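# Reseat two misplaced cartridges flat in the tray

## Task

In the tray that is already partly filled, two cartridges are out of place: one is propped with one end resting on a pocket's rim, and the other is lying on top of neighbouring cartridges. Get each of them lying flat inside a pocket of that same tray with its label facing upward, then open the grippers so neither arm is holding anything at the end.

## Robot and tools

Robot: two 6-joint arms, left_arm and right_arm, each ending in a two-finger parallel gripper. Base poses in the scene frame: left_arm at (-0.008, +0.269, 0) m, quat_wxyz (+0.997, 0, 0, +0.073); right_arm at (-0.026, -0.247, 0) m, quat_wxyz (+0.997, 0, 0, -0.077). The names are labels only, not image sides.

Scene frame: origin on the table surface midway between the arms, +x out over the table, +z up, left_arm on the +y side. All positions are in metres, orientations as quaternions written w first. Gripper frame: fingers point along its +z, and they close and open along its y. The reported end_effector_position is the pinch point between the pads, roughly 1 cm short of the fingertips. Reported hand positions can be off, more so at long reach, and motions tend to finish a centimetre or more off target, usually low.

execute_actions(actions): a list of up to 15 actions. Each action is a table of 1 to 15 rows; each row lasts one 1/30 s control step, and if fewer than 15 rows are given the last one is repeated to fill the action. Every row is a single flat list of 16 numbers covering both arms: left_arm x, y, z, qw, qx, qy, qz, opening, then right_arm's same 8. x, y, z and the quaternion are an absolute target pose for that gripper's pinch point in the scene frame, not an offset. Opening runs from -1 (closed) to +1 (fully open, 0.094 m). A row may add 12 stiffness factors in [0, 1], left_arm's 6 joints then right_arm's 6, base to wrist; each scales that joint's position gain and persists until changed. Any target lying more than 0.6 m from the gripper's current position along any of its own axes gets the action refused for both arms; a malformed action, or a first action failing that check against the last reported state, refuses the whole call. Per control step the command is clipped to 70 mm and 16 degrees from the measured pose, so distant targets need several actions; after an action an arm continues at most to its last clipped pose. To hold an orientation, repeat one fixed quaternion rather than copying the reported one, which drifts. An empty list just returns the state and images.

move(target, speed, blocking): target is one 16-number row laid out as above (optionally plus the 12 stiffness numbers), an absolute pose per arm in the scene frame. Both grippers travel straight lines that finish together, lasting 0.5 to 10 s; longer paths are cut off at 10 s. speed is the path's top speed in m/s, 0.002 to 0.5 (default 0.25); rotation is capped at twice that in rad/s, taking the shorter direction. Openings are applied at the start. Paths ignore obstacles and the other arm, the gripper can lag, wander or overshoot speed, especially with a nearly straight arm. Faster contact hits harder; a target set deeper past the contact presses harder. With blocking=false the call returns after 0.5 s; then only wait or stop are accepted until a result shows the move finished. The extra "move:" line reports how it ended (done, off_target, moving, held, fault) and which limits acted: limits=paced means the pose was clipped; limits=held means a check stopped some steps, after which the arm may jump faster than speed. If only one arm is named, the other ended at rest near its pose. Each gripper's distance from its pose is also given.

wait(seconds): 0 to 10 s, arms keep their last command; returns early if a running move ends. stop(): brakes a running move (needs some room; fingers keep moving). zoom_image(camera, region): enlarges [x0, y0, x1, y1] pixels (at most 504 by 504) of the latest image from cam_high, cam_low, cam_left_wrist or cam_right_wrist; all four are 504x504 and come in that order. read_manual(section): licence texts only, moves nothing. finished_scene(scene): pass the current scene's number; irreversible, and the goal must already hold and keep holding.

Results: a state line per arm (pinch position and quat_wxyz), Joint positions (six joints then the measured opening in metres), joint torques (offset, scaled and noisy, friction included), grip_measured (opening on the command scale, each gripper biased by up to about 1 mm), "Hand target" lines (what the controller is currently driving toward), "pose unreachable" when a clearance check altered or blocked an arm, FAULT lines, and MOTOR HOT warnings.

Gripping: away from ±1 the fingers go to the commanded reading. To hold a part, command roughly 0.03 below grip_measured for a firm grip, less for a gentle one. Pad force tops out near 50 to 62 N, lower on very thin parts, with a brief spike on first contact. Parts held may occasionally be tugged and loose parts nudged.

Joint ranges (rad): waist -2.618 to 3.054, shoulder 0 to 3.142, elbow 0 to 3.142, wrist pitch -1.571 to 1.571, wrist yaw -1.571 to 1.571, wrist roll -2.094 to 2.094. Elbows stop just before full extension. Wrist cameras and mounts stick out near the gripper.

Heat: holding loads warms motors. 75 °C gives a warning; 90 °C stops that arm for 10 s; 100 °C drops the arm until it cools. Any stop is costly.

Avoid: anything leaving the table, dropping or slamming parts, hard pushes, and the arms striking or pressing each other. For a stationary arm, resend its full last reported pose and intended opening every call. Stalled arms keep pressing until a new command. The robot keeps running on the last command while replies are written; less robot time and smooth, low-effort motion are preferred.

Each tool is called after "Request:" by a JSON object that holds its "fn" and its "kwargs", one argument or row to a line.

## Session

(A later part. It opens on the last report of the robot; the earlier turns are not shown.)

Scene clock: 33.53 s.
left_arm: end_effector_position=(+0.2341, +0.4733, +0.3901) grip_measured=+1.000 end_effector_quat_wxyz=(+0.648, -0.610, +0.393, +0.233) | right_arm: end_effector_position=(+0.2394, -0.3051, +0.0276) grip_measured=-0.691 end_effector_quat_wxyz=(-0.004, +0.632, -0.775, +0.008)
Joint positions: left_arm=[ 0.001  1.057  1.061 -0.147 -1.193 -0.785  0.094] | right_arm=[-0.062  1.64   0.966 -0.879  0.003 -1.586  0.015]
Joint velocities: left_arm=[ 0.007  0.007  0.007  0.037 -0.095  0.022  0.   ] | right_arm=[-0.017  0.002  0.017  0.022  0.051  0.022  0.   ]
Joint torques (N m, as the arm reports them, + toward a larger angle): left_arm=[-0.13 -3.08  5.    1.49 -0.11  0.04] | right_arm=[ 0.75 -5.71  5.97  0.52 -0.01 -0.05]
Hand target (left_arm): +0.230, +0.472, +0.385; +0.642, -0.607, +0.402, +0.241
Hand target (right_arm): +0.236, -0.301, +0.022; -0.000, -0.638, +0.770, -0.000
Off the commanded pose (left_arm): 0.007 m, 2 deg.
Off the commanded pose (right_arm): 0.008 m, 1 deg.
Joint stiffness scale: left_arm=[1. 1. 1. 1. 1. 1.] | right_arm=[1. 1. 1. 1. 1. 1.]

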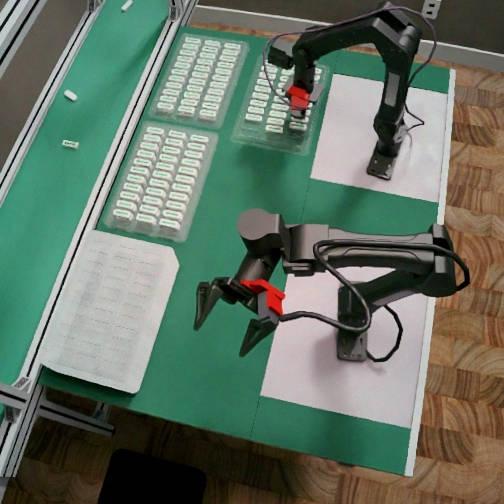

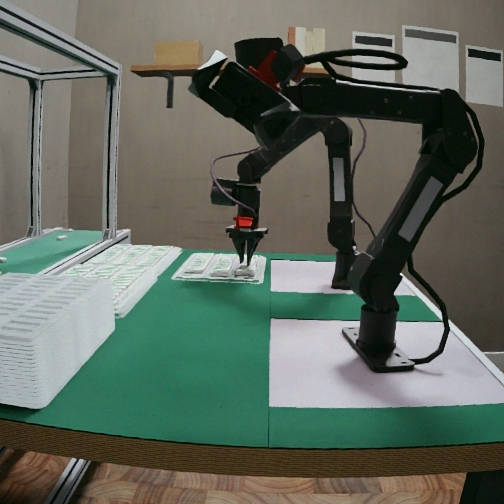

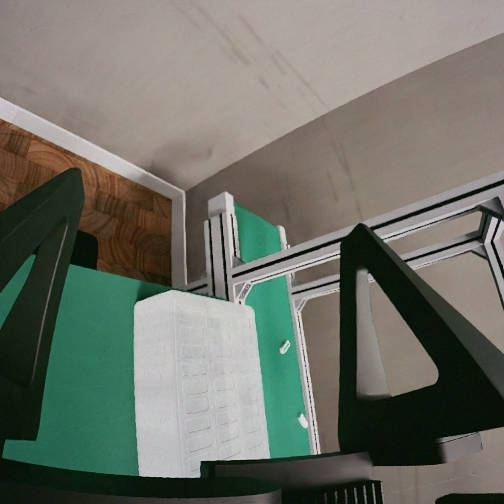

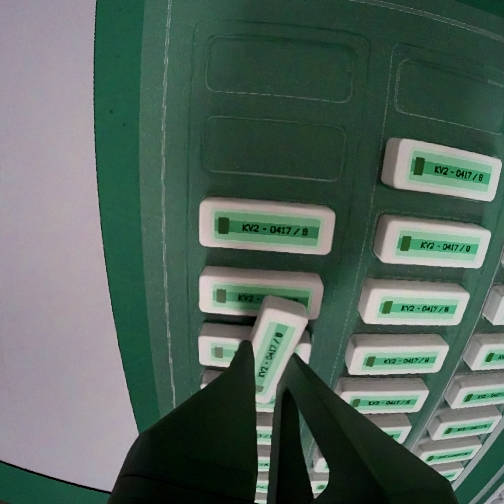

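Request:
{"fn": "execute_actions", "kwargs": {
  "actions": [
    [[0.23,0.472,0.385,0.642,-0.607,0.402,0.241,1.0,0.236,-0.301,0.024,0,-0.638,0.77,0,-0.725],[0.23,0.472,0.385,0.642,-0.607,0.402,0.241,1.0,0.2362,-0.301,0.0265,0,-0.638,0.77,0,-0.725],[0.23,0.472,0.385,0.642,-0.607,0.402,0.241,1.0,0.2364,-0.301,0.029,0,-0.638,0.77,0,-0.725],[0.23,0.472,0.385,0.642,-0.607,0.402,0.241,1.0,0.2366,-0.301,0.0315,0,-0.638,0.77,0,-0.725],[0.23,0.472,0.385,0.642,-0.607,0.402,0.241,1.0,0.2368,-0.301,0.034,0,-0.638,0.77,0,-0.725],[0.23,0.472,0.385,0.642,-0.607,0.402,0.241,1.0,0.237,-0.301,0.0365,0,-0.638,0.77,0,-0.725],[0.23,0.472,0.385,0.642,-0.607,0.402,0.241,1.0,0.237,-0.301,0.039,0,-0.638,0.77,0,-0.725],[0.23,0.472,0.385,0.642,-0.607,0.402,0.241,1.0,0.237,-0.301,0.0415,0,-0.638,0.77,0,-0.725],[0.23,0.472,0.385,0.642,-0.607,0.402,0.241,1.0,0.237,-0.301,0.044,0,-0.638,0.77,0,-0.725],[0.23,0.472,0.385,0.642,-0.607,0.402,0.241,1.0,0.237,-0.301,0.046,0,-0.638,0.77,0,-0.725],[0.23,0.472,0.385,0.642,-0.607,0.402,0.241,1.0,0.237,-0.301,0.048,0,-0.638,0.77,0,-0.725],[0.23,0.472,0.385,0.642,-0.607,0.402,0.241,1.0,0.237,-0.301,0.05,0,-0.638,0.77,0,-0.725],[0.23,0.472,0.385,0.642,-0.607,0.402,0.241,1.0,0.237,-0.301,0.0515,0,-0.638,0.77,0,-0.725],[0.23,0.472,0.385,0.642,-0.607,0.402,0.241,1.0,0.237,-0.301,0.0525,0,-0.638,0.77,0,-0.725],[0.23,0.472,0.385,0.642,-0.607,0.402,0.241,1.0,0.237,-0.301,0.053,0,-0.638,0.77,0,-0.725]]
  ]
}}

Request:
{"fn": "move", "kwargs": {
  "target": [0.23, 0.472, 0.385, 0.642, -0.607, 0.402, 0.241, 1.0, 0.227, -0.198, 0.046, 0, -0.012, 0.9999, 0, -0.725],
  "speed": 0.35
}}

Scene clock: 35.07 s.
left_arm: end_effector_position=(+0.2341, +0.4733, +0.3901) grip_measured=+1.000 end_effector_quat_wxyz=(+0.648, -0.610, +0.393, +0.233) | right_arm: end_effector_position=(+0.2386, -0.3049, +0.0420) grip_measured=-0.691 end_effector_quat_wxyz=(-0.000, +0.632, -0.775, +0.003)
Joint positions: left_arm=[ 0.001  1.057  1.061 -0.147 -1.193 -0.785  0.094] | right_arm=[-0.062  1.625  1.013 -0.953  0.003 -1.586  0.015]
Joint velocities: left_arm=[-0.007 -0.002 -0.007 -0.007  0.066  0.022  0.   ] | right_arm=[ 0.007 -0.081  0.125 -0.168 -0.037 -0.037  0.   ]
Joint torques (N m, as the arm reports them, + toward a larger angle): left_arm=[-0.14 -3.1   5.01  1.49 -0.11  0.04] | right_arm=[ 0.86 -7.68  8.5   0.16 -0.03 -0.03]
Hand target (left_arm): +0.230, +0.472, +0.385; +0.642, -0.607, +0.402, +0.241
Hand target (right_arm): +0.237, -0.301, +0.052; +0.000, -0.638, +0.770, -0.000
Off the commanded pose (left_arm): 0.007 m, 2 deg.
Off the commanded pose (right_arm): 0.012 m, 1 deg.
Joint stiffness scale: left_arm=[1. 1. 1. 1. 1. 1.] | right_arm=[1. 1. 1. 1. 1. 1.]

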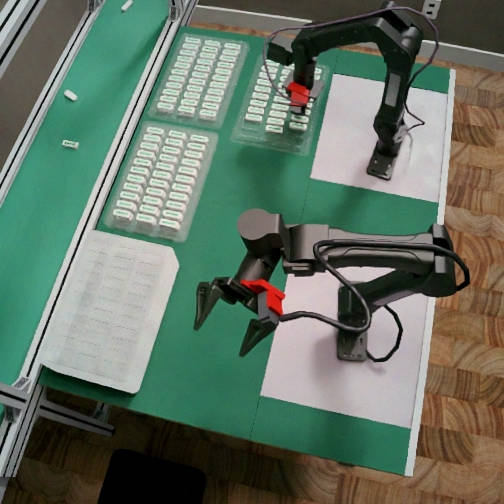

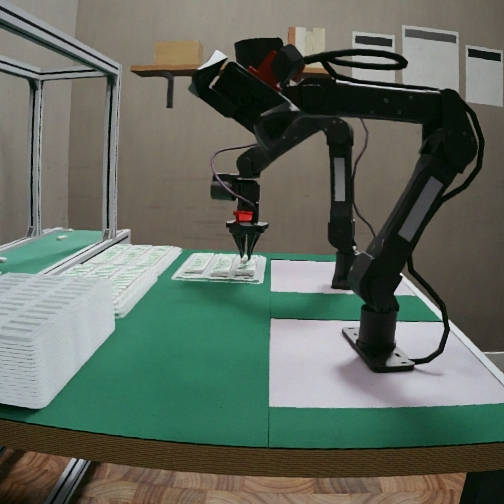

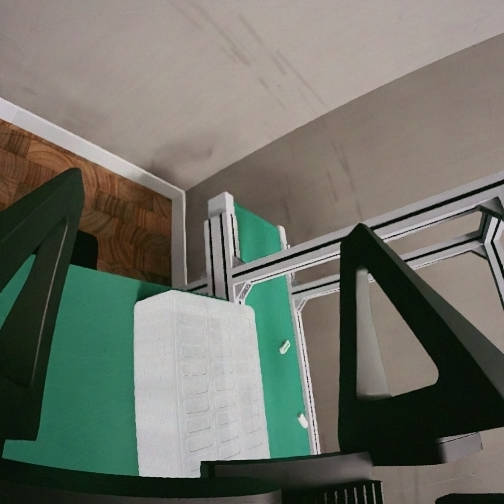

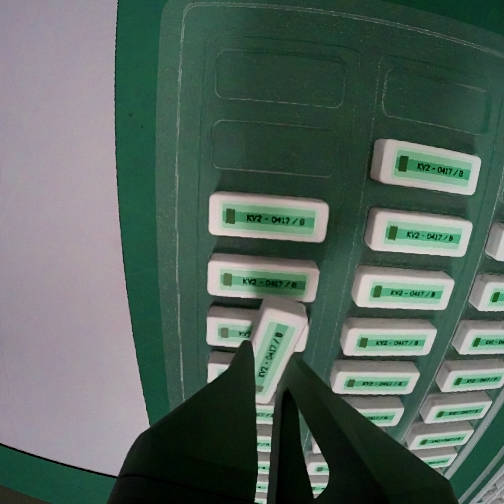

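Scene clock: 37.67 s.
left_arm: end_effector_position=(+0.2341, +0.4733, +0.3901) grip_measured=+1.000 end_effector_quat_wxyz=(+0.648, -0.610, +0.393, +0.233) | right_arm: end_effector_position=(+0.2323, -0.2011, +0.0437) grip_measured=-0.691 end_effector_quat_wxyz=(+0.003, -0.011, +1.000, -0.001)
Joint positions: left_arm=[ 0.001  1.057  1.061 -0.147 -1.193 -0.785  0.094] | right_arm=[ 0.33   1.591  0.984 -0.958  0.004  0.153  0.015]
Joint velocities: left_arm=[-0.002 -0.007  0.002 -0.007 -0.007 -0.007  0.   ] | right_arm=[-0.007  0.007 -0.007  0.037 -0.007  0.051 -0.   ]
Joint torques (N m, as the arm reports them, + toward a larger angle): left_arm=[-0.14 -3.11  5.01  1.48 -0.11  0.05] | right_arm=[ 0.91 -7.52  6.62  0.29  0.    0.03]
Hand target (left_arm): +0.230, +0.472, +0.385; +0.642, -0.607, +0.402, +0.241
Hand target (right_arm): +0.228, -0.200, +0.046; +0.002, -0.012, +1.000, -0.004
Off the commanded pose (left_arm): 0.007 m, 2 deg.
Off the commanded pose (right_arm): 0.007 m, 0 deg.
Joint stiffness scale: left_arm=[1. 1. 1. 1. 1. 1.] | right_arm=[1. 1. 1. 1. 1. 1.]
move: done

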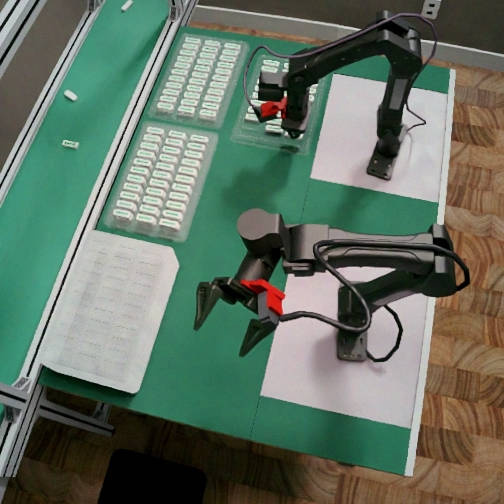

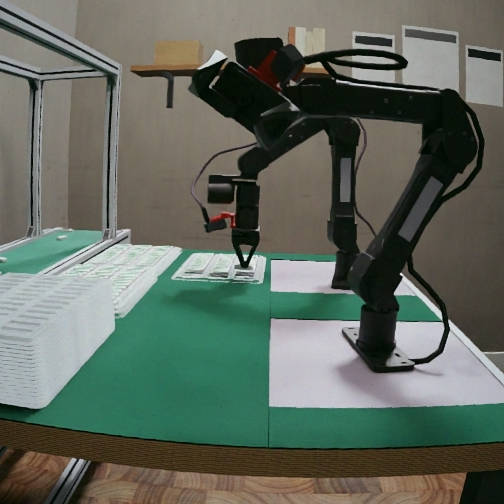

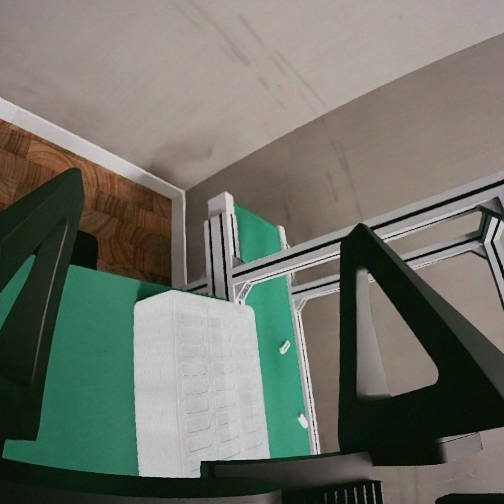

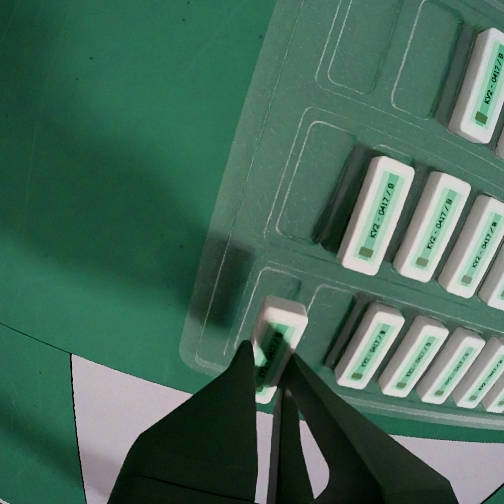

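Descend to just above the pocket to compare.

Request:
{"fn": "execute_actions", "kwargs": {
  "actions": [
    [[0.23,0.472,0.385,0.642,-0.607,0.402,0.241,1.0,0.227,-0.198,0.0445,0,-0.012,0.9999,0,-0.725],[0.23,0.472,0.385,0.642,-0.607,0.402,0.241,1.0,0.227,-0.198,0.0425,0,-0.012,0.9999,0,-0.725],[0.23,0.472,0.385,0.642,-0.607,0.402,0.241,1.0,0.227,-0.198,0.04,0,-0.012,0.9999,0,-0.725],[0.23,0.472,0.385,0.642,-0.607,0.402,0.241,1.0,0.227,-0.198,0.0375,0,-0.012,0.9999,0,-0.725],[0.23,0.472,0.385,0.642,-0.607,0.402,0.241,1.0,0.227,-0.198,0.035,0,-0.012,0.9999,0,-0.725],[0.23,0.472,0.385,0.642,-0.607,0.402,0.241,1.0,0.227,-0.198,0.0325,0,-0.012,0.9999,0,-0.725],[0.23,0.472,0.385,0.642,-0.607,0.402,0.241,1.0,0.227,-0.198,0.03,0,-0.012,0.9999,0,-0.725],[0.23,0.472,0.385,0.642,-0.607,0.402,0.241,1.0,0.227,-0.198,0.028,0,-0.012,0.9999,0,-0.725],[0.23,0.472,0.385,0.642,-0.607,0.402,0.241,1.0,0.227,-0.198,0.026,0,-0.012,0.9999,0,-0.725],[0.23,0.472,0.385,0.642,-0.607,0.402,0.241,1.0,0.227,-0.198,0.0245,0,-0.012,0.9999,0,-0.725],[0.23,0.472,0.385,0.642,-0.607,0.402,0.241,1.0,0.227,-0.198,0.023,0,-0.012,0.9999,0,-0.725]]
  ]
}}

Request:
{"fn": "zoom_image", "kwargs": {
  "camera": "cam_right_wrist",
  "region": [200, 240, 360, 400]
}}

Scene clock: 39.23 s.
left_arm: end_effector_position=(+0.2341, +0.4733, +0.3901) grip_measured=+1.000 end_effector_quat_wxyz=(+0.648, -0.610, +0.393, +0.233) | right_arm: end_effector_position=(+0.2243, -0.2025, +0.0275) grip_measured=-0.691 end_effector_quat_wxyz=(-0.006, -0.009, +1.000, -0.003)
Joint positions: left_arm=[ 0.001  1.057  1.061 -0.147 -1.193 -0.785  0.094] | right_arm=[ 0.33   1.604  0.928 -0.907  0.004  0.158  0.015]
Joint velocities: left_arm=[-0.007 -0.002 -0.012 -0.007 -0.051  0.051  0.   ] | right_arm=[ 0.002  0.012 -0.012  0.066  0.022  0.007 -0.   ]
Joint torques (N m, as the arm reports them, + toward a larger angle): left_arm=[-0.12 -3.08  5.    1.48 -0.09  0.04] | right_arm=[ 1.03 -5.53  6.27  0.57 -0.05  0.03]
Hand target (left_arm): +0.230, +0.472, +0.385; +0.642, -0.607, +0.402, +0.241
Hand target (right_arm): +0.227, -0.198, +0.023; -0.000, -0.012, +1.000, -0.000
Off the commanded pose (left_arm): 0.007 m, 2 deg.
Off the commanded pose (right_arm): 0.007 m, 1 deg.
Joint stiffness scale: left_arm=[1. 1. 1. 1. 1. 1.] | right_arm=[1. 1. 1. 1. 1. 1.]

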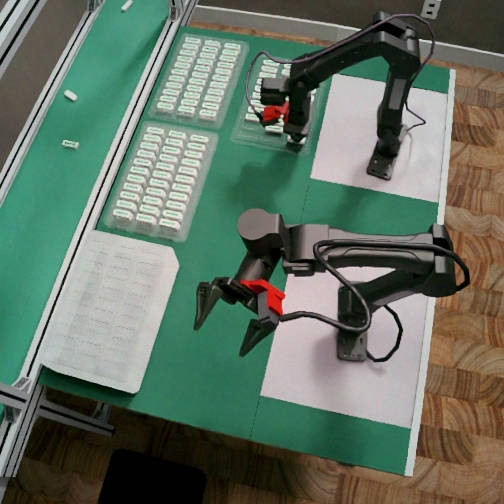

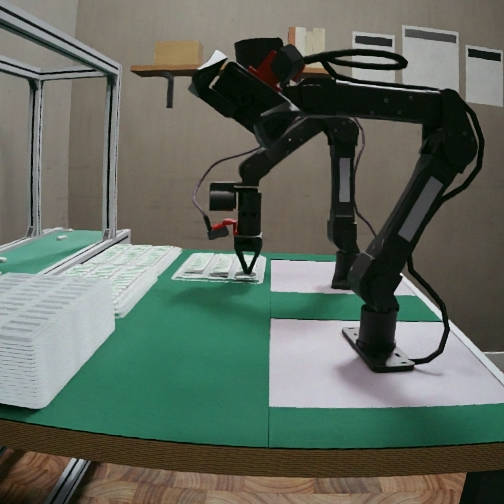

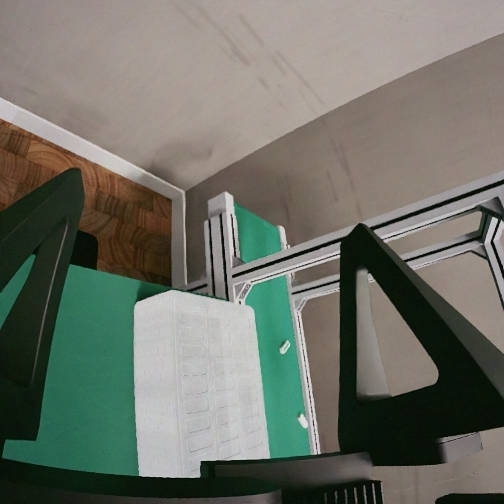

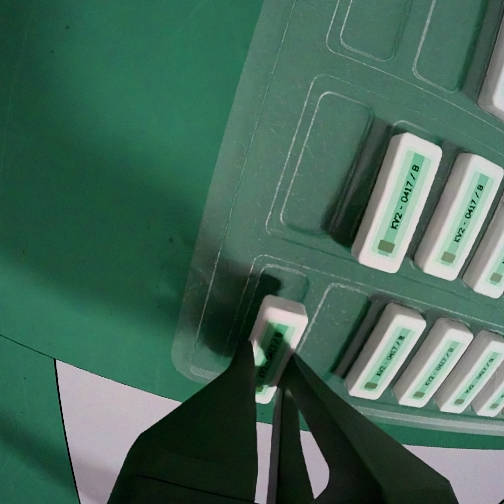

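Region (200, 240, 360, 400) of cam_right_wrist's 504x504 image, scaled by 3.150, with more detail than that image has.

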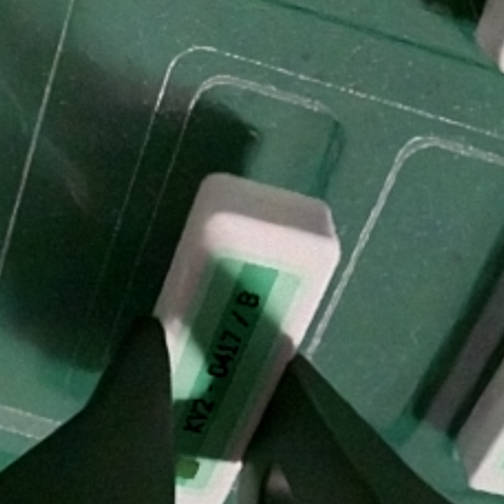

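Request:
{"fn": "wait", "kwargs": {
  "seconds": 0
}}

Request:
{"fn": "zoom_image", "kwargs": {
  "camera": "cam_right_wrist",
  "region": [200, 240, 360, 400]
}}

Scene clock: 40.13 s.
left_arm: end_effector_position=(+0.2341, +0.4733, +0.3901) grip_measured=+1.000 end_effector_quat_wxyz=(+0.648, -0.610, +0.393, +0.233) | right_arm: end_effector_position=(+0.2278, -0.2019, +0.0272) grip_measured=-0.691 end_effector_quat_wxyz=(+0.001, -0.009, +1.000, -0.002)
Joint positions: left_arm=[ 0.001  1.057  1.061 -0.147 -1.193 -0.785  0.094] | right_arm=[ 0.33   1.605  0.927 -0.892  0.004  0.158  0.015]
Joint velocities: left_arm=[-0.022 -0.007 -0.012  0.007  0.037 -0.037  0.   ] | right_arm=[-0.007 -0.012 -0.007 -0.037 -0.007 -0.022  0.001]
Joint torques (N m, as the arm reports them, + toward a larger angle): left_arm=[-0.14 -3.11  5.01  1.49 -0.11  0.04] | right_arm=[ 1.11 -5.45  6.    0.59 -0.01  0.02]
Hand target (left_arm): +0.230, +0.472, +0.385; +0.642, -0.607, +0.402, +0.241
Hand target (right_arm): +0.227, -0.198, +0.023; -0.000, -0.012, +1.000, -0.000
Off the commanded pose (left_arm): 0.007 m, 2 deg.
Off the commanded pose (right_arm): 0.006 m, 0 deg.
Joint stiffness scale: left_arm=[1. 1. 1. 1. 1. 1.] | right_arm=[1. 1. 1. 1. 1. 1.]

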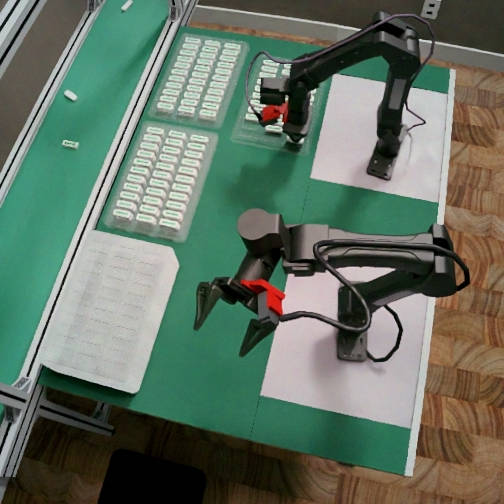

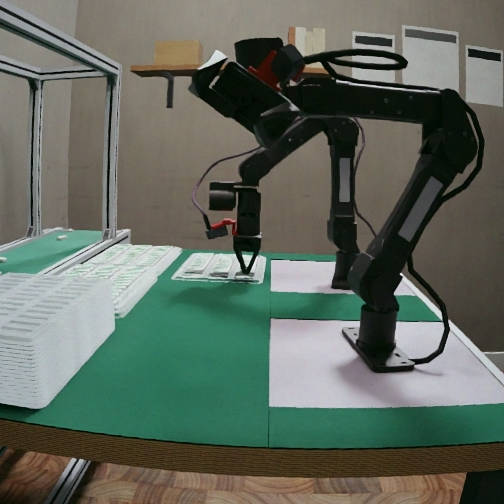

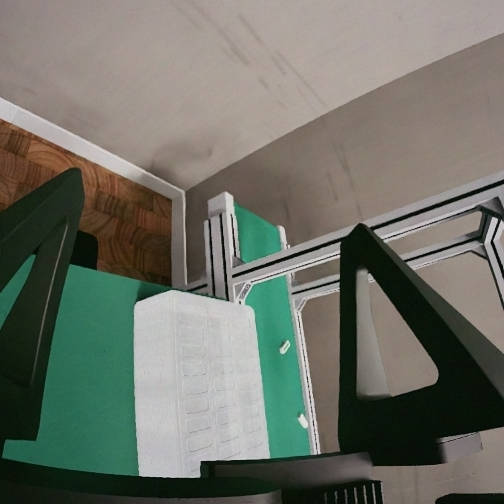

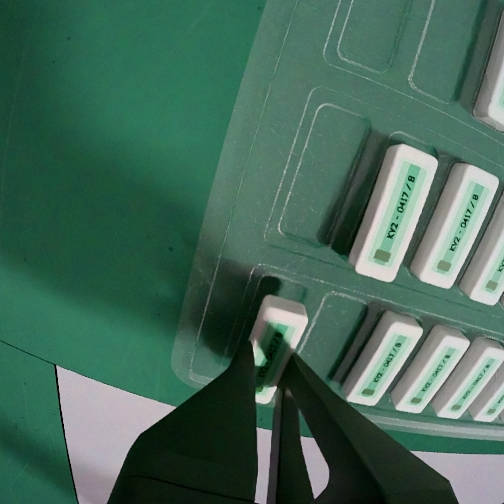

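Region (200, 240, 360, 400) of cam_right_wrist's 504x504 image, scaled by 3.150, with more detail than that image has.

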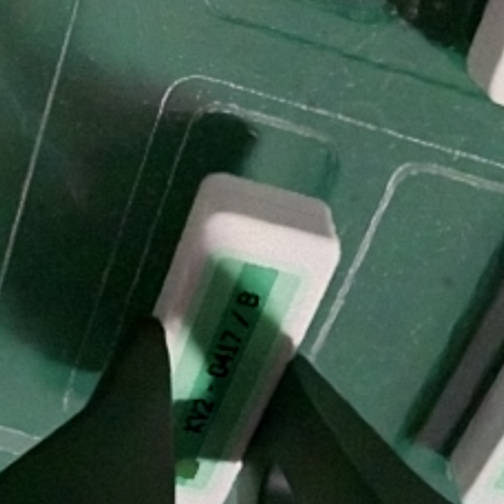

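Request:
{"fn": "execute_actions", "kwargs": {
  "actions": [
    [[0.23,0.472,0.385,0.642,-0.607,0.402,0.241,1.0,0.2275,-0.1978,0.0226,0.0005,-0.012,0.9999,0,-0.725],[0.23,0.472,0.385,0.642,-0.607,0.402,0.241,1.0,0.228,-0.1976,0.0222,0.001,-0.012,0.9999,0,-0.725],[0.23,0.472,0.385,0.642,-0.607,0.402,0.241,1.0,0.2285,-0.1974,0.0219,0.0015,-0.012,0.9999,0,-0.725],[0.23,0.472,0.385,0.642,-0.607,0.402,0.241,1.0,0.229,-0.1973,0.0215,0.002,-0.012,0.9999,0,-0.725],[0.23,0.472,0.385,0.642,-0.607,0.402,0.241,1.0,0.2295,-0.1971,0.0211,0.0025,-0.012,0.9999,0,-0.725],[0.23,0.472,0.385,0.642,-0.607,0.402,0.241,1.0,0.23,-0.1969,0.0207,0.003,-0.012,0.9999,0,-0.725],[0.23,0.472,0.385,0.642,-0.607,0.402,0.241,1.0,0.2305,-0.1968,0.0204,0.0035,-0.012,0.9999,0,-0.725],[0.23,0.472,0.385,0.642,-0.607,0.402,0.241,1.0,0.231,-0.1966,0.02,0.004,-0.012,0.9999,0,-0.725]]
  ]
}}

Request:
{"fn": "zoom_image", "kwargs": {
  "camera": "cam_right_wrist",
  "region": [200, 240, 360, 400]
}}

Scene clock: 43.40 s.
left_arm: end_effector_position=(+0.2341, +0.4733, +0.3901) grip_measured=+1.000 end_effector_quat_wxyz=(+0.648, -0.610, +0.393, +0.233) | right_arm: end_effector_position=(+0.2311, -0.1998, +0.0241) grip_measured=-0.691 end_effector_quat_wxyz=(+0.004, -0.010, +1.000, -0.001)
Joint positions: left_arm=[ 0.001  1.057  1.061 -0.147 -1.193 -0.785  0.094] | right_arm=[ 0.335  1.618  0.927 -0.873  0.004  0.161  0.015]
Joint velocities: left_arm=[-0.012 -0.007  0.002  0.022  0.051 -0.037  0.   ] | right_arm=[-0.022 -0.002  0.002 -0.051  0.007 -0.022  0.001]
Joint torques (N m, as the arm reports them, + toward a larger angle): left_arm=[-0.15 -3.09  5.02  1.49 -0.11  0.05] | right_arm=[ 0.85 -5.46  6.34  0.58 -0.02  0.06]
Hand target (left_arm): +0.230, +0.472, +0.385; +0.642, -0.607, +0.402, +0.241
Hand target (right_arm): +0.231, -0.197, +0.020; +0.004, -0.012, +1.000, -0.000
Off the commanded pose (left_arm): 0.007 m, 2 deg.
Off the commanded pose (right_arm): 0.005 m, 0 deg.
Joint stiffness scale: left_arm=[1. 1. 1. 1. 1. 1.] | right_arm=[1. 1. 1. 1. 1. 1.]

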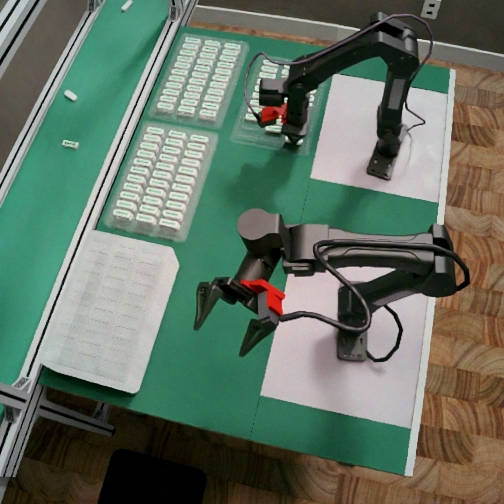

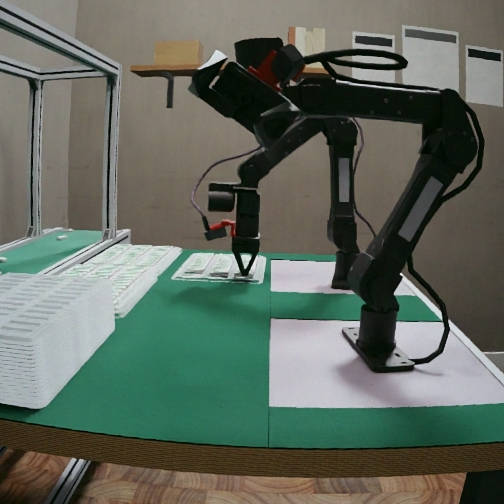

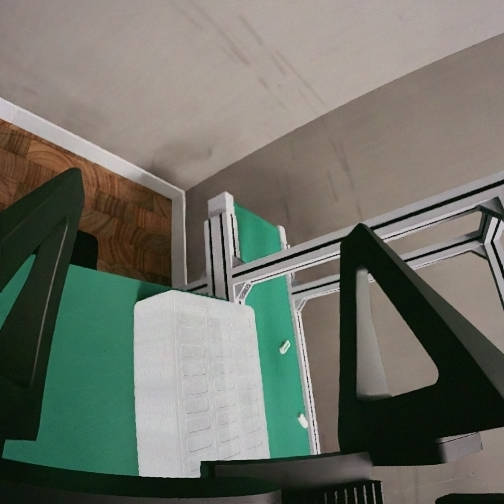

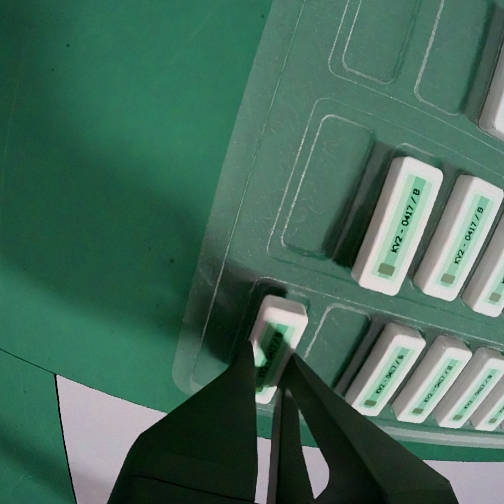

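Region (200, 240, 360, 400) of cam_right_wrist's 504x504 image, scaled by 3.150, with more detail than that image has.

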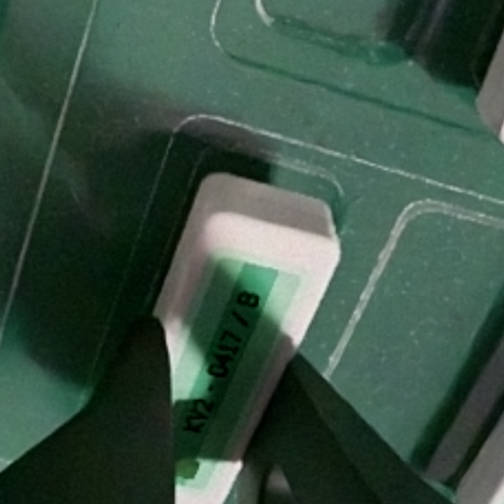

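Request:
{"fn": "execute_actions", "kwargs": {
  "actions": [
    [[0.23,0.472,0.385,0.642,-0.607,0.402,0.241,1.0,0.2311,-0.1966,0.0196,0.004,-0.012,0.9999,0,-0.725],[0.23,0.472,0.385,0.642,-0.607,0.402,0.241,1.0,0.2312,-0.1966,0.0192,0.004,-0.012,0.9999,0,-0.725],[0.23,0.472,0.385,0.642,-0.607,0.402,0.241,1.0,0.2313,-0.1966,0.0188,0.004,-0.012,0.9999,0,-0.725],[0.23,0.472,0.385,0.642,-0.607,0.402,0.241,1.0,0.2314,-0.1965,0.0184,0.004,-0.012,0.9999,0,-0.725],[0.23,0.472,0.385,0.642,-0.607,0.402,0.241,1.0,0.2315,-0.1965,0.018,0.004,-0.012,0.9999,0,-0.725],[0.23,0.472,0.385,0.642,-0.607,0.402,0.241,1.0,0.2315,-0.1965,0.0176,0.004,-0.012,0.9999,0,-0.725],[0.23,0.472,0.385,0.642,-0.607,0.402,0.241,1.0,0.2315,-0.1965,0.0172,0.004,-0.012,0.9999,0,-0.725],[0.23,0.472,0.385,0.642,-0.607,0.402,0.241,1.0,0.2315,-0.1965,0.0168,0.004,-0.012,0.9999,0,-0.725],[0.23,0.472,0.385,0.642,-0.607,0.402,0.241,1.0,0.2315,-0.1965,0.0164,0.004,-0.012,0.9999,0,-0.725],[0.23,0.472,0.385,0.642,-0.607,0.402,0.241,1.0,0.2315,-0.1965,0.016,0.004,-0.012,0.9999,0,-0.725],[0.23,0.472,0.385,0.642,-0.607,0.402,0.241,1.0,0.2315,-0.1965,0.0156,0.004,-0.012,0.9999,0,-0.725],[0.23,0.472,0.385,0.642,-0.607,0.402,0.241,1.0,0.2315,-0.1965,0.0152,0.004,-0.012,0.9999,0,-0.725],[0.23,0.472,0.385,0.642,-0.607,0.402,0.241,1.0,0.2315,-0.1965,0.0148,0.004,-0.012,0.9999,0,-0.725],[0.23,0.472,0.385,0.642,-0.607,0.402,0.241,1.0,0.2315,-0.1965,0.0144,0.004,-0.012,0.9999,0,-0.725],[0.23,0.472,0.385,0.642,-0.607,0.402,0.241,1.0,0.2315,-0.1965,0.014,0.004,-0.012,0.9999,0,-0.725]]
  ]
}}

Request:
{"fn": "wait", "kwargs": {
  "seconds": 0.3
}}

Request:
{"fn": "zoom_image", "kwargs": {
  "camera": "cam_right_wrist",
  "region": [200, 240, 360, 400]
}}

Scene clock: 45.43 s.
left_arm: end_effector_position=(+0.2341, +0.4733, +0.3901) grip_measured=+1.000 end_effector_quat_wxyz=(+0.648, -0.610, +0.393, +0.233) | right_arm: end_effector_position=(+0.2348, -0.1991, +0.0213) grip_measured=-0.691 end_effector_quat_wxyz=(+0.009, -0.010, +1.000, -0.000)
Joint positions: left_arm=[ 0.001  1.057  1.061 -0.147 -1.193 -0.785  0.094] | right_arm=[ 0.335  1.628  0.926 -0.852  0.004  0.162  0.015]
Joint velocities: left_arm=[-0.017 -0.007 -0.007 -0.037  0.066  0.007  0.   ] | right_arm=[ 0.007  0.002 -0.061  0.095  0.022 -0.022 -0.   ]
Joint torques (N m, as the arm reports them, + toward a larger angle): left_arm=[-0.14 -3.09  5.01  1.49 -0.11  0.04] | right_arm=[ 1.04 -5.38  5.58  0.54 -0.05  0.  ]
Hand target (left_arm): +0.230, +0.472, +0.385; +0.642, -0.607, +0.402, +0.241
Hand target (right_arm): +0.231, -0.197, +0.014; +0.004, -0.012, +1.000, -0.000
Off the commanded pose (left_arm): 0.007 m, 2 deg.
Off the commanded pose (right_arm): 0.008 m, 1 deg.
Joint stiffness scale: left_arm=[1. 1. 1. 1. 1. 1.] | right_arm=[1. 1. 1. 1. 1. 1.]

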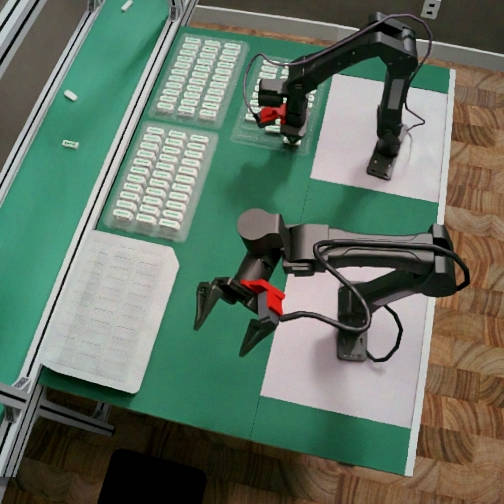

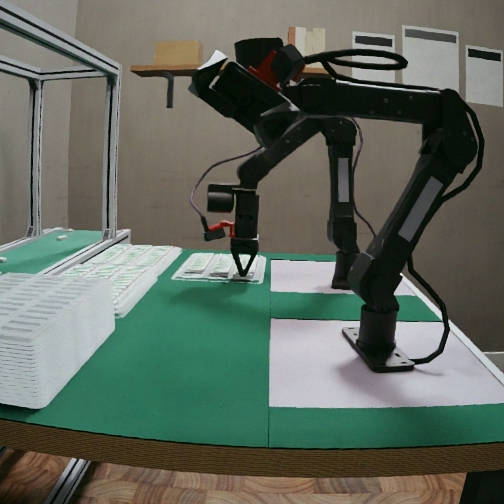

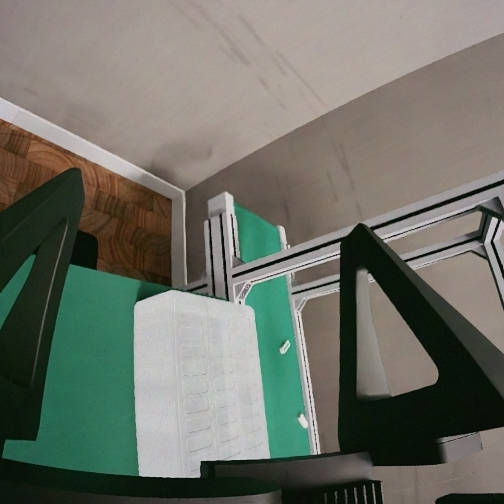

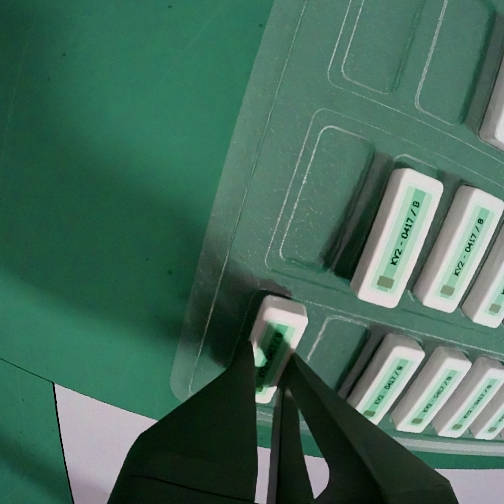

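Scene clock: 45.73 s.
left_arm: end_effector_position=(+0.2341, +0.4733, +0.3901) grip_measured=+1.000 end_effector_quat_wxyz=(+0.648, -0.610, +0.393, +0.233) | right_arm: end_effector_position=(+0.2347, -0.1991, +0.0208) grip_measured=-0.691 end_effector_quat_wxyz=(+0.009, -0.010, +1.000, -0.000)
Joint positions: left_arm=[ 0.001  1.057  1.061 -0.147 -1.193 -0.785  0.094] | right_arm=[ 0.335  1.628  0.924 -0.849  0.004  0.162  0.015]
Joint velocities: left_arm=[-0.007 -0.007  0.007 -0.007 -0.051 -0.066  0.   ] | right_arm=[ 0.007  0.007 -0.002  0.066  0.066 -0.007 -0.   ]
Joint torques (N m, as the arm reports them, + toward a larger angle): left_arm=[-0.15 -3.1   5.    1.49 -0.11  0.04] | right_arm=[ 0.88 -5.44  5.33  0.64  0.    0.01]
Hand target (left_arm): +0.230, +0.472, +0.385; +0.642, -0.607, +0.402, +0.241
Hand target (right_arm): +0.231, -0.197, +0.014; +0.004, -0.012, +1.000, -0.000
Off the commanded pose (left_arm): 0.007 m, 2 deg.
Off the commanded pose (right_arm): 0.008 m, 1 deg.
Joint stiffness scale: left_arm=[1. 1. 1. 1. 1. 1.] | right_arm=[1. 1. 1. 1. 1. 1.]
wait: 0.30 s; at rest by 0.17 s

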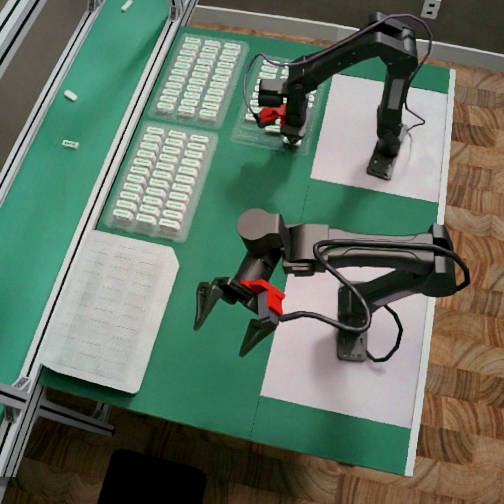

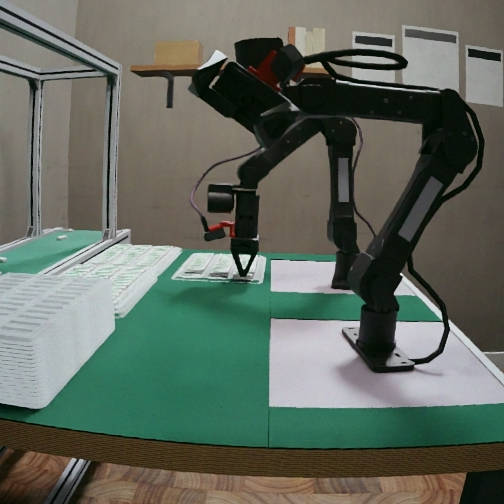

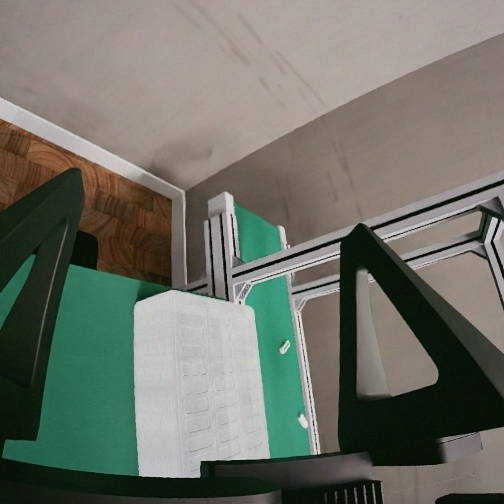

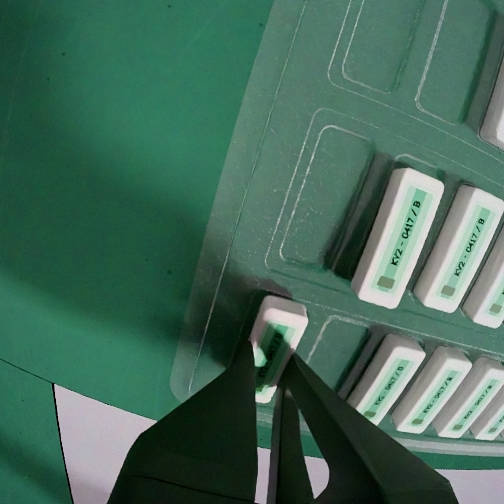

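Region (200, 240, 360, 400) of cam_right_wrist's 504x504 image, scaled by 3.150, with more detail than that image has.

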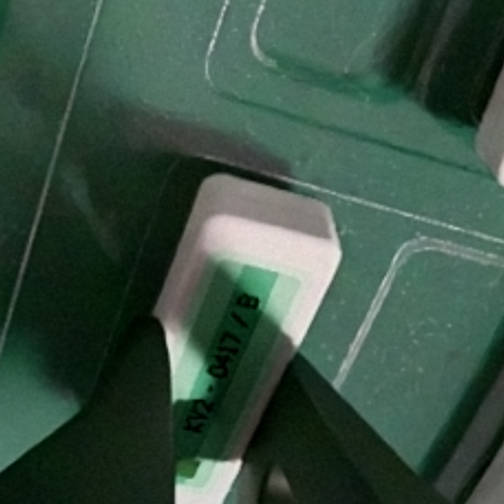

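Request:
{"fn": "execute_actions", "kwargs": {
  "actions": [
    [[0.23,0.472,0.385,0.642,-0.607,0.402,0.241,1.0,0.2312,-0.19655,0.0139,0.0035,-0.012,0.9999,0,-0.725],[0.23,0.472,0.385,0.642,-0.607,0.402,0.241,1.0,0.2309,-0.1966,0.0138,0.003,-0.012,0.9999,0,-0.725],[0.23,0.472,0.385,0.642,-0.607,0.402,0.241,1.0,0.2306,-0.19665,0.0137,0.0025,-0.012,0.9999,0,-0.725],[0.23,0.472,0.385,0.642,-0.607,0.402,0.241,1.0,0.2303,-0.1967,0.0136,0.002,-0.012,0.9999,0,-0.725],[0.23,0.472,0.385,0.642,-0.607,0.402,0.241,1.0,0.23,-0.19675,0.0135,0.0015,-0.012,0.9999,0,-0.725],[0.23,0.472,0.385,0.642,-0.607,0.402,0.241,1.0,0.2297,-0.1968,0.0134,0.001,-0.012,0.9999,0,-0.725],[0.23,0.472,0.385,0.642,-0.607,0.402,0.241,1.0,0.2294,-0.19685,0.0133,0.0005,-0.012,0.9999,0,-0.725],[0.23,0.472,0.385,0.642,-0.607,0.402,0.241,1.0,0.2291,-0.1969,0.0132,0,-0.012,0.9999,0,-0.725],[0.23,0.472,0.385,0.642,-0.607,0.402,0.241,1.0,0.2288,-0.197,0.0131,0,-0.012,0.9999,0,-0.725],[0.23,0.472,0.385,0.642,-0.607,0.402,0.241,1.0,0.2285,-0.197,0.013,0,-0.012,0.9999,0,-0.725]]
  ]
}}

Request:
{"fn": "zoom_image", "kwargs": {
  "camera": "cam_right_wrist",
  "region": [200, 240, 360, 400]
}}

Scene clock: 47.33 s.
left_arm: end_effector_position=(+0.2341, +0.4733, +0.3901) grip_measured=+1.000 end_effector_quat_wxyz=(+0.648, -0.610, +0.393, +0.233) | right_arm: end_effector_position=(+0.2347, -0.1991, +0.0208) grip_measured=-0.691 end_effector_quat_wxyz=(+0.009, -0.010, +1.000, -0.000)
Joint positions: left_arm=[ 0.001  1.057  1.061 -0.147 -1.193 -0.785  0.094] | right_arm=[ 0.335  1.628  0.924 -0.849  0.004  0.162  0.015]
Joint velocities: left_arm=[ 0.007 -0.002 -0.007 -0.037 -0.022  0.037  0.   ] | right_arm=[-0.002 -0.002 -0.027 -0.139 -0.037 -0.037  0.001]
Joint torques (N m, as the arm reports them, + toward a larger angle): left_arm=[-0.13 -3.1   5.    1.49 -0.11  0.04] | right_arm=[ 0.77 -5.6   4.81  0.61 -0.03 -0.02]
Hand target (left_arm): +0.230, +0.472, +0.385; +0.642, -0.607, +0.402, +0.241
Hand target (right_arm): +0.228, -0.197, +0.013; -0.000, -0.012, +1.000, -0.000
Off the commanded pose (left_arm): 0.007 m, 2 deg.
Off the commanded pose (right_arm): 0.010 m, 1 deg.
Joint stiffness scale: left_arm=[1. 1. 1. 1. 1. 1.] | right_arm=[1. 1. 1. 1. 1. 1.]

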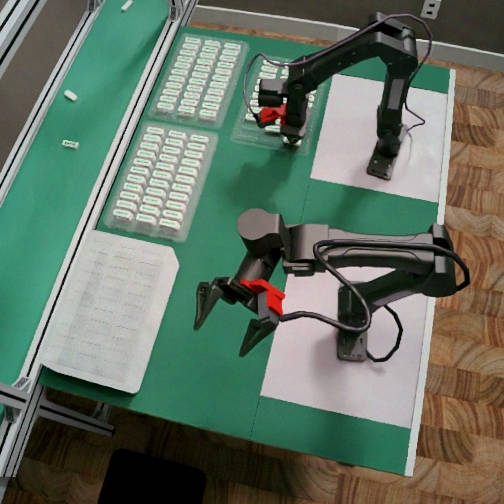

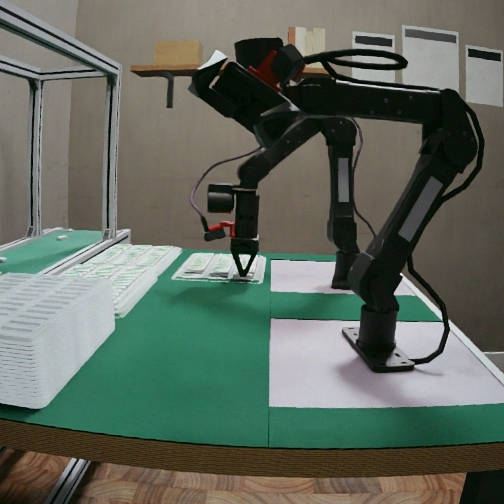

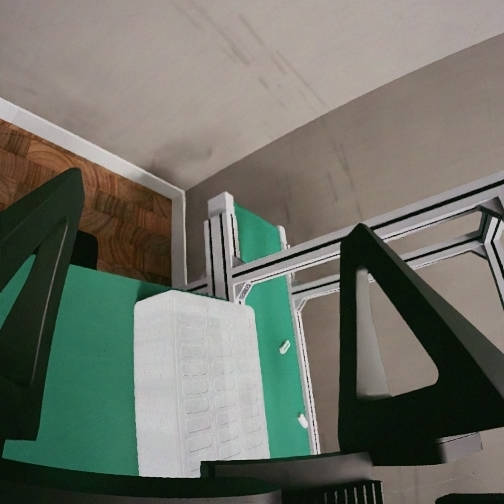

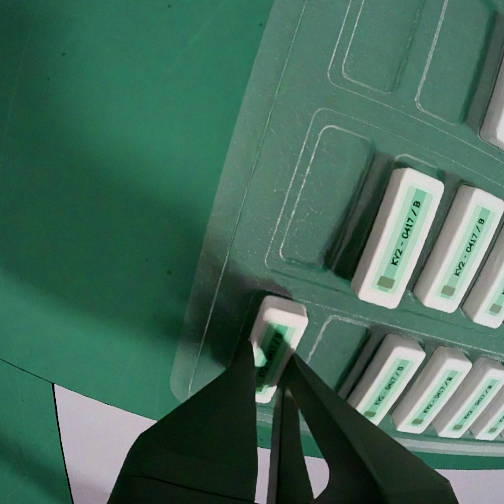

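Region (200, 240, 360, 400) of cam_right_wrist's 504x504 image, scaled by 3.150, with more detail than that image has.

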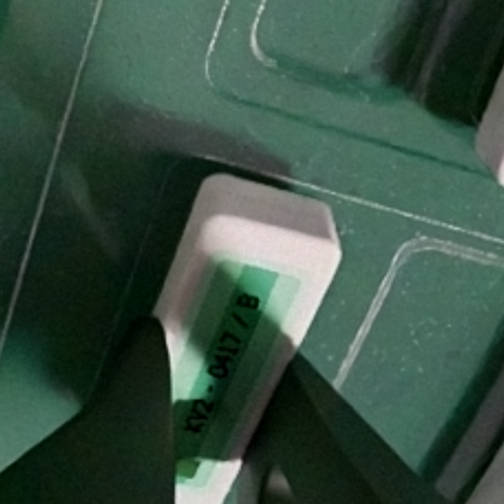

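Request:
{"fn": "execute_actions", "kwargs": {
  "actions": [
    [[0.23,0.472,0.385,0.642,-0.607,0.402,0.241,1.0,0.2287,-0.197,0.0138,-0.0005,-0.012,0.9999,0,-0.725],[0.23,0.472,0.385,0.642,-0.607,0.402,0.241,1.0,0.2288,-0.197,0.0146,-0.001,-0.012,0.9999,-0.0002,-0.725],[0.23,0.472,0.385,0.642,-0.607,0.402,0.241,1.0,0.2286,-0.197,0.0153,-0.002,-0.012,0.9999,-0.0003,-0.725],[0.23,0.472,0.385,0.642,-0.607,0.402,0.241,1.0,0.2281,-0.1971,0.0155,-0.003,-0.012,0.9999,-0.0005,-0.725],[0.23,0.472,0.385,0.642,-0.607,0.402,0.241,1.0,0.2276,-0.1972,0.0155,-0.004,-0.012,0.9999,-0.0007,-0.725],[0.23,0.472,0.385,0.642,-0.607,0.402,0.241,1.0,0.2271,-0.1973,0.0155,-0.005,-0.012,0.9999,-0.0009,-0.725],[0.23,0.472,0.385,0.642,-0.607,0.402,0.241,1.0,0.2266,-0.1974,0.0155,-0.006,-0.012,0.9999,-0.001,-0.725],[0.23,0.472,0.385,0.642,-0.607,0.402,0.241,1.0,0.2261,-0.1975,0.0155,-0.007,-0.012,0.9999,-0.0012,-0.725],[0.23,0.472,0.385,0.642,-0.607,0.402,0.241,1.0,0.2256,-0.1976,0.0155,-0.008,-0.012,0.9999,-0.0014,-0.725],[0.23,0.472,0.385,0.642,-0.607,0.402,0.241,1.0,0.2251,-0.1977,0.0155,-0.009,-0.012,0.9999,-0.0015,-0.725],[0.23,0.472,0.385,0.642,-0.607,0.402,0.241,1.0,0.2246,-0.1978,0.0155,-0.01,-0.012,0.9999,-0.0017,-0.725]]
  ]
}}

Request:
{"fn": "zoom_image", "kwargs": {
  "camera": "cam_right_wrist",
  "region": [200, 240, 360, 400]
}}

Scene clock: 49.70 s.
left_arm: end_effector_position=(+0.2341, +0.4733, +0.3901) grip_measured=+1.000 end_effector_quat_wxyz=(+0.648, -0.610, +0.393, +0.233) | right_arm: end_effector_position=(+0.2346, -0.1991, +0.0208) grip_measured=-0.691 end_effector_quat_wxyz=(+0.009, -0.010, +1.000, -0.000)
Joint positions: left_arm=[ 0.001  1.057  1.061 -0.147 -1.193 -0.785  0.094] | right_arm=[ 0.335  1.628  0.924 -0.849  0.004  0.162  0.015]
Joint velocities: left_arm=[-0.002 -0.002  0.012 -0.022 -0.037 -0.007  0.   ] | right_arm=[ 0.002 -0.017  0.007  0.022  0.051  0.051  0.001]
Joint torques (N m, as the arm reports them, + toward a larger angle): left_arm=[-0.13 -3.08  5.01  1.49 -0.11  0.04] | right_arm=[ 0.87 -5.47  5.95  0.33  0.03  0.01]
Hand target (left_arm): +0.230, +0.472, +0.385; +0.642, -0.607, +0.402, +0.241
Hand target (right_arm): +0.225, -0.198, +0.016; -0.010, -0.012, +1.000, -0.002
Off the commanded pose (left_arm): 0.007 m, 2 deg.
Off the commanded pose (right_arm): 0.011 m, 2 deg.
Joint stiffness scale: left_arm=[1. 1. 1. 1. 1. 1.] | right_arm=[1. 1. 1. 1. 1. 1.]

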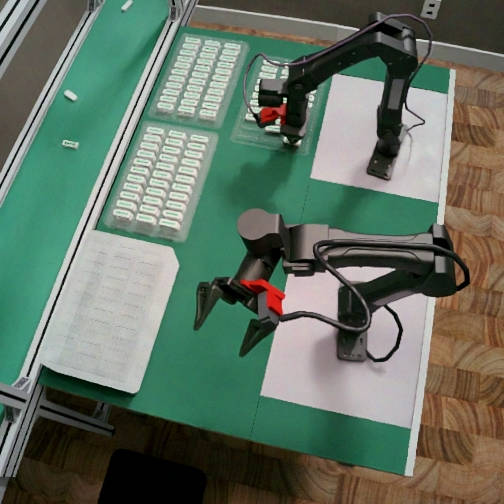

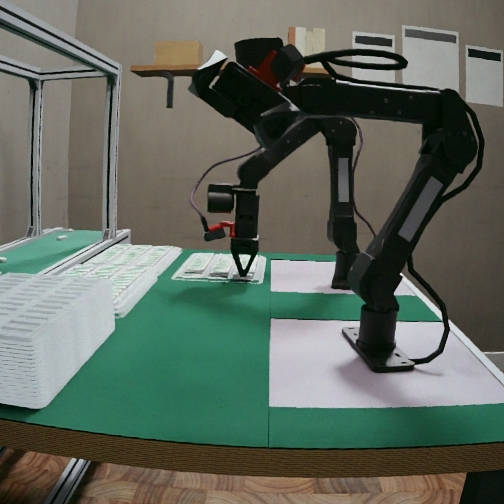

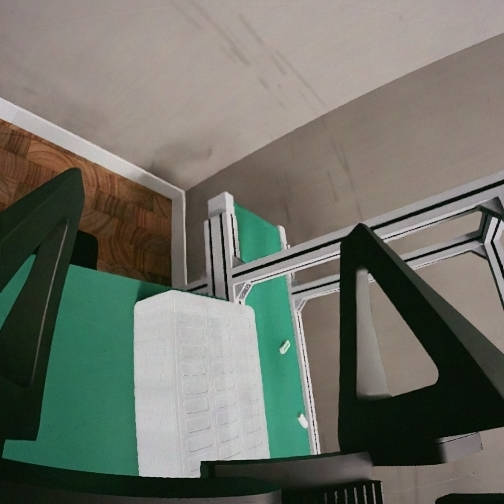

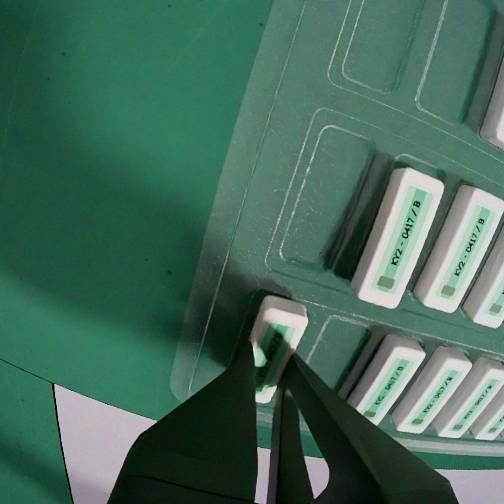

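Region (200, 240, 360, 400) of cam_right_wrist's 504x504 image, scaled by 3.150, with more detail than that image has.

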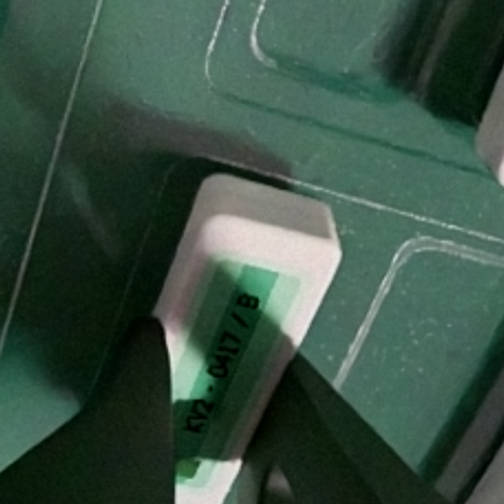

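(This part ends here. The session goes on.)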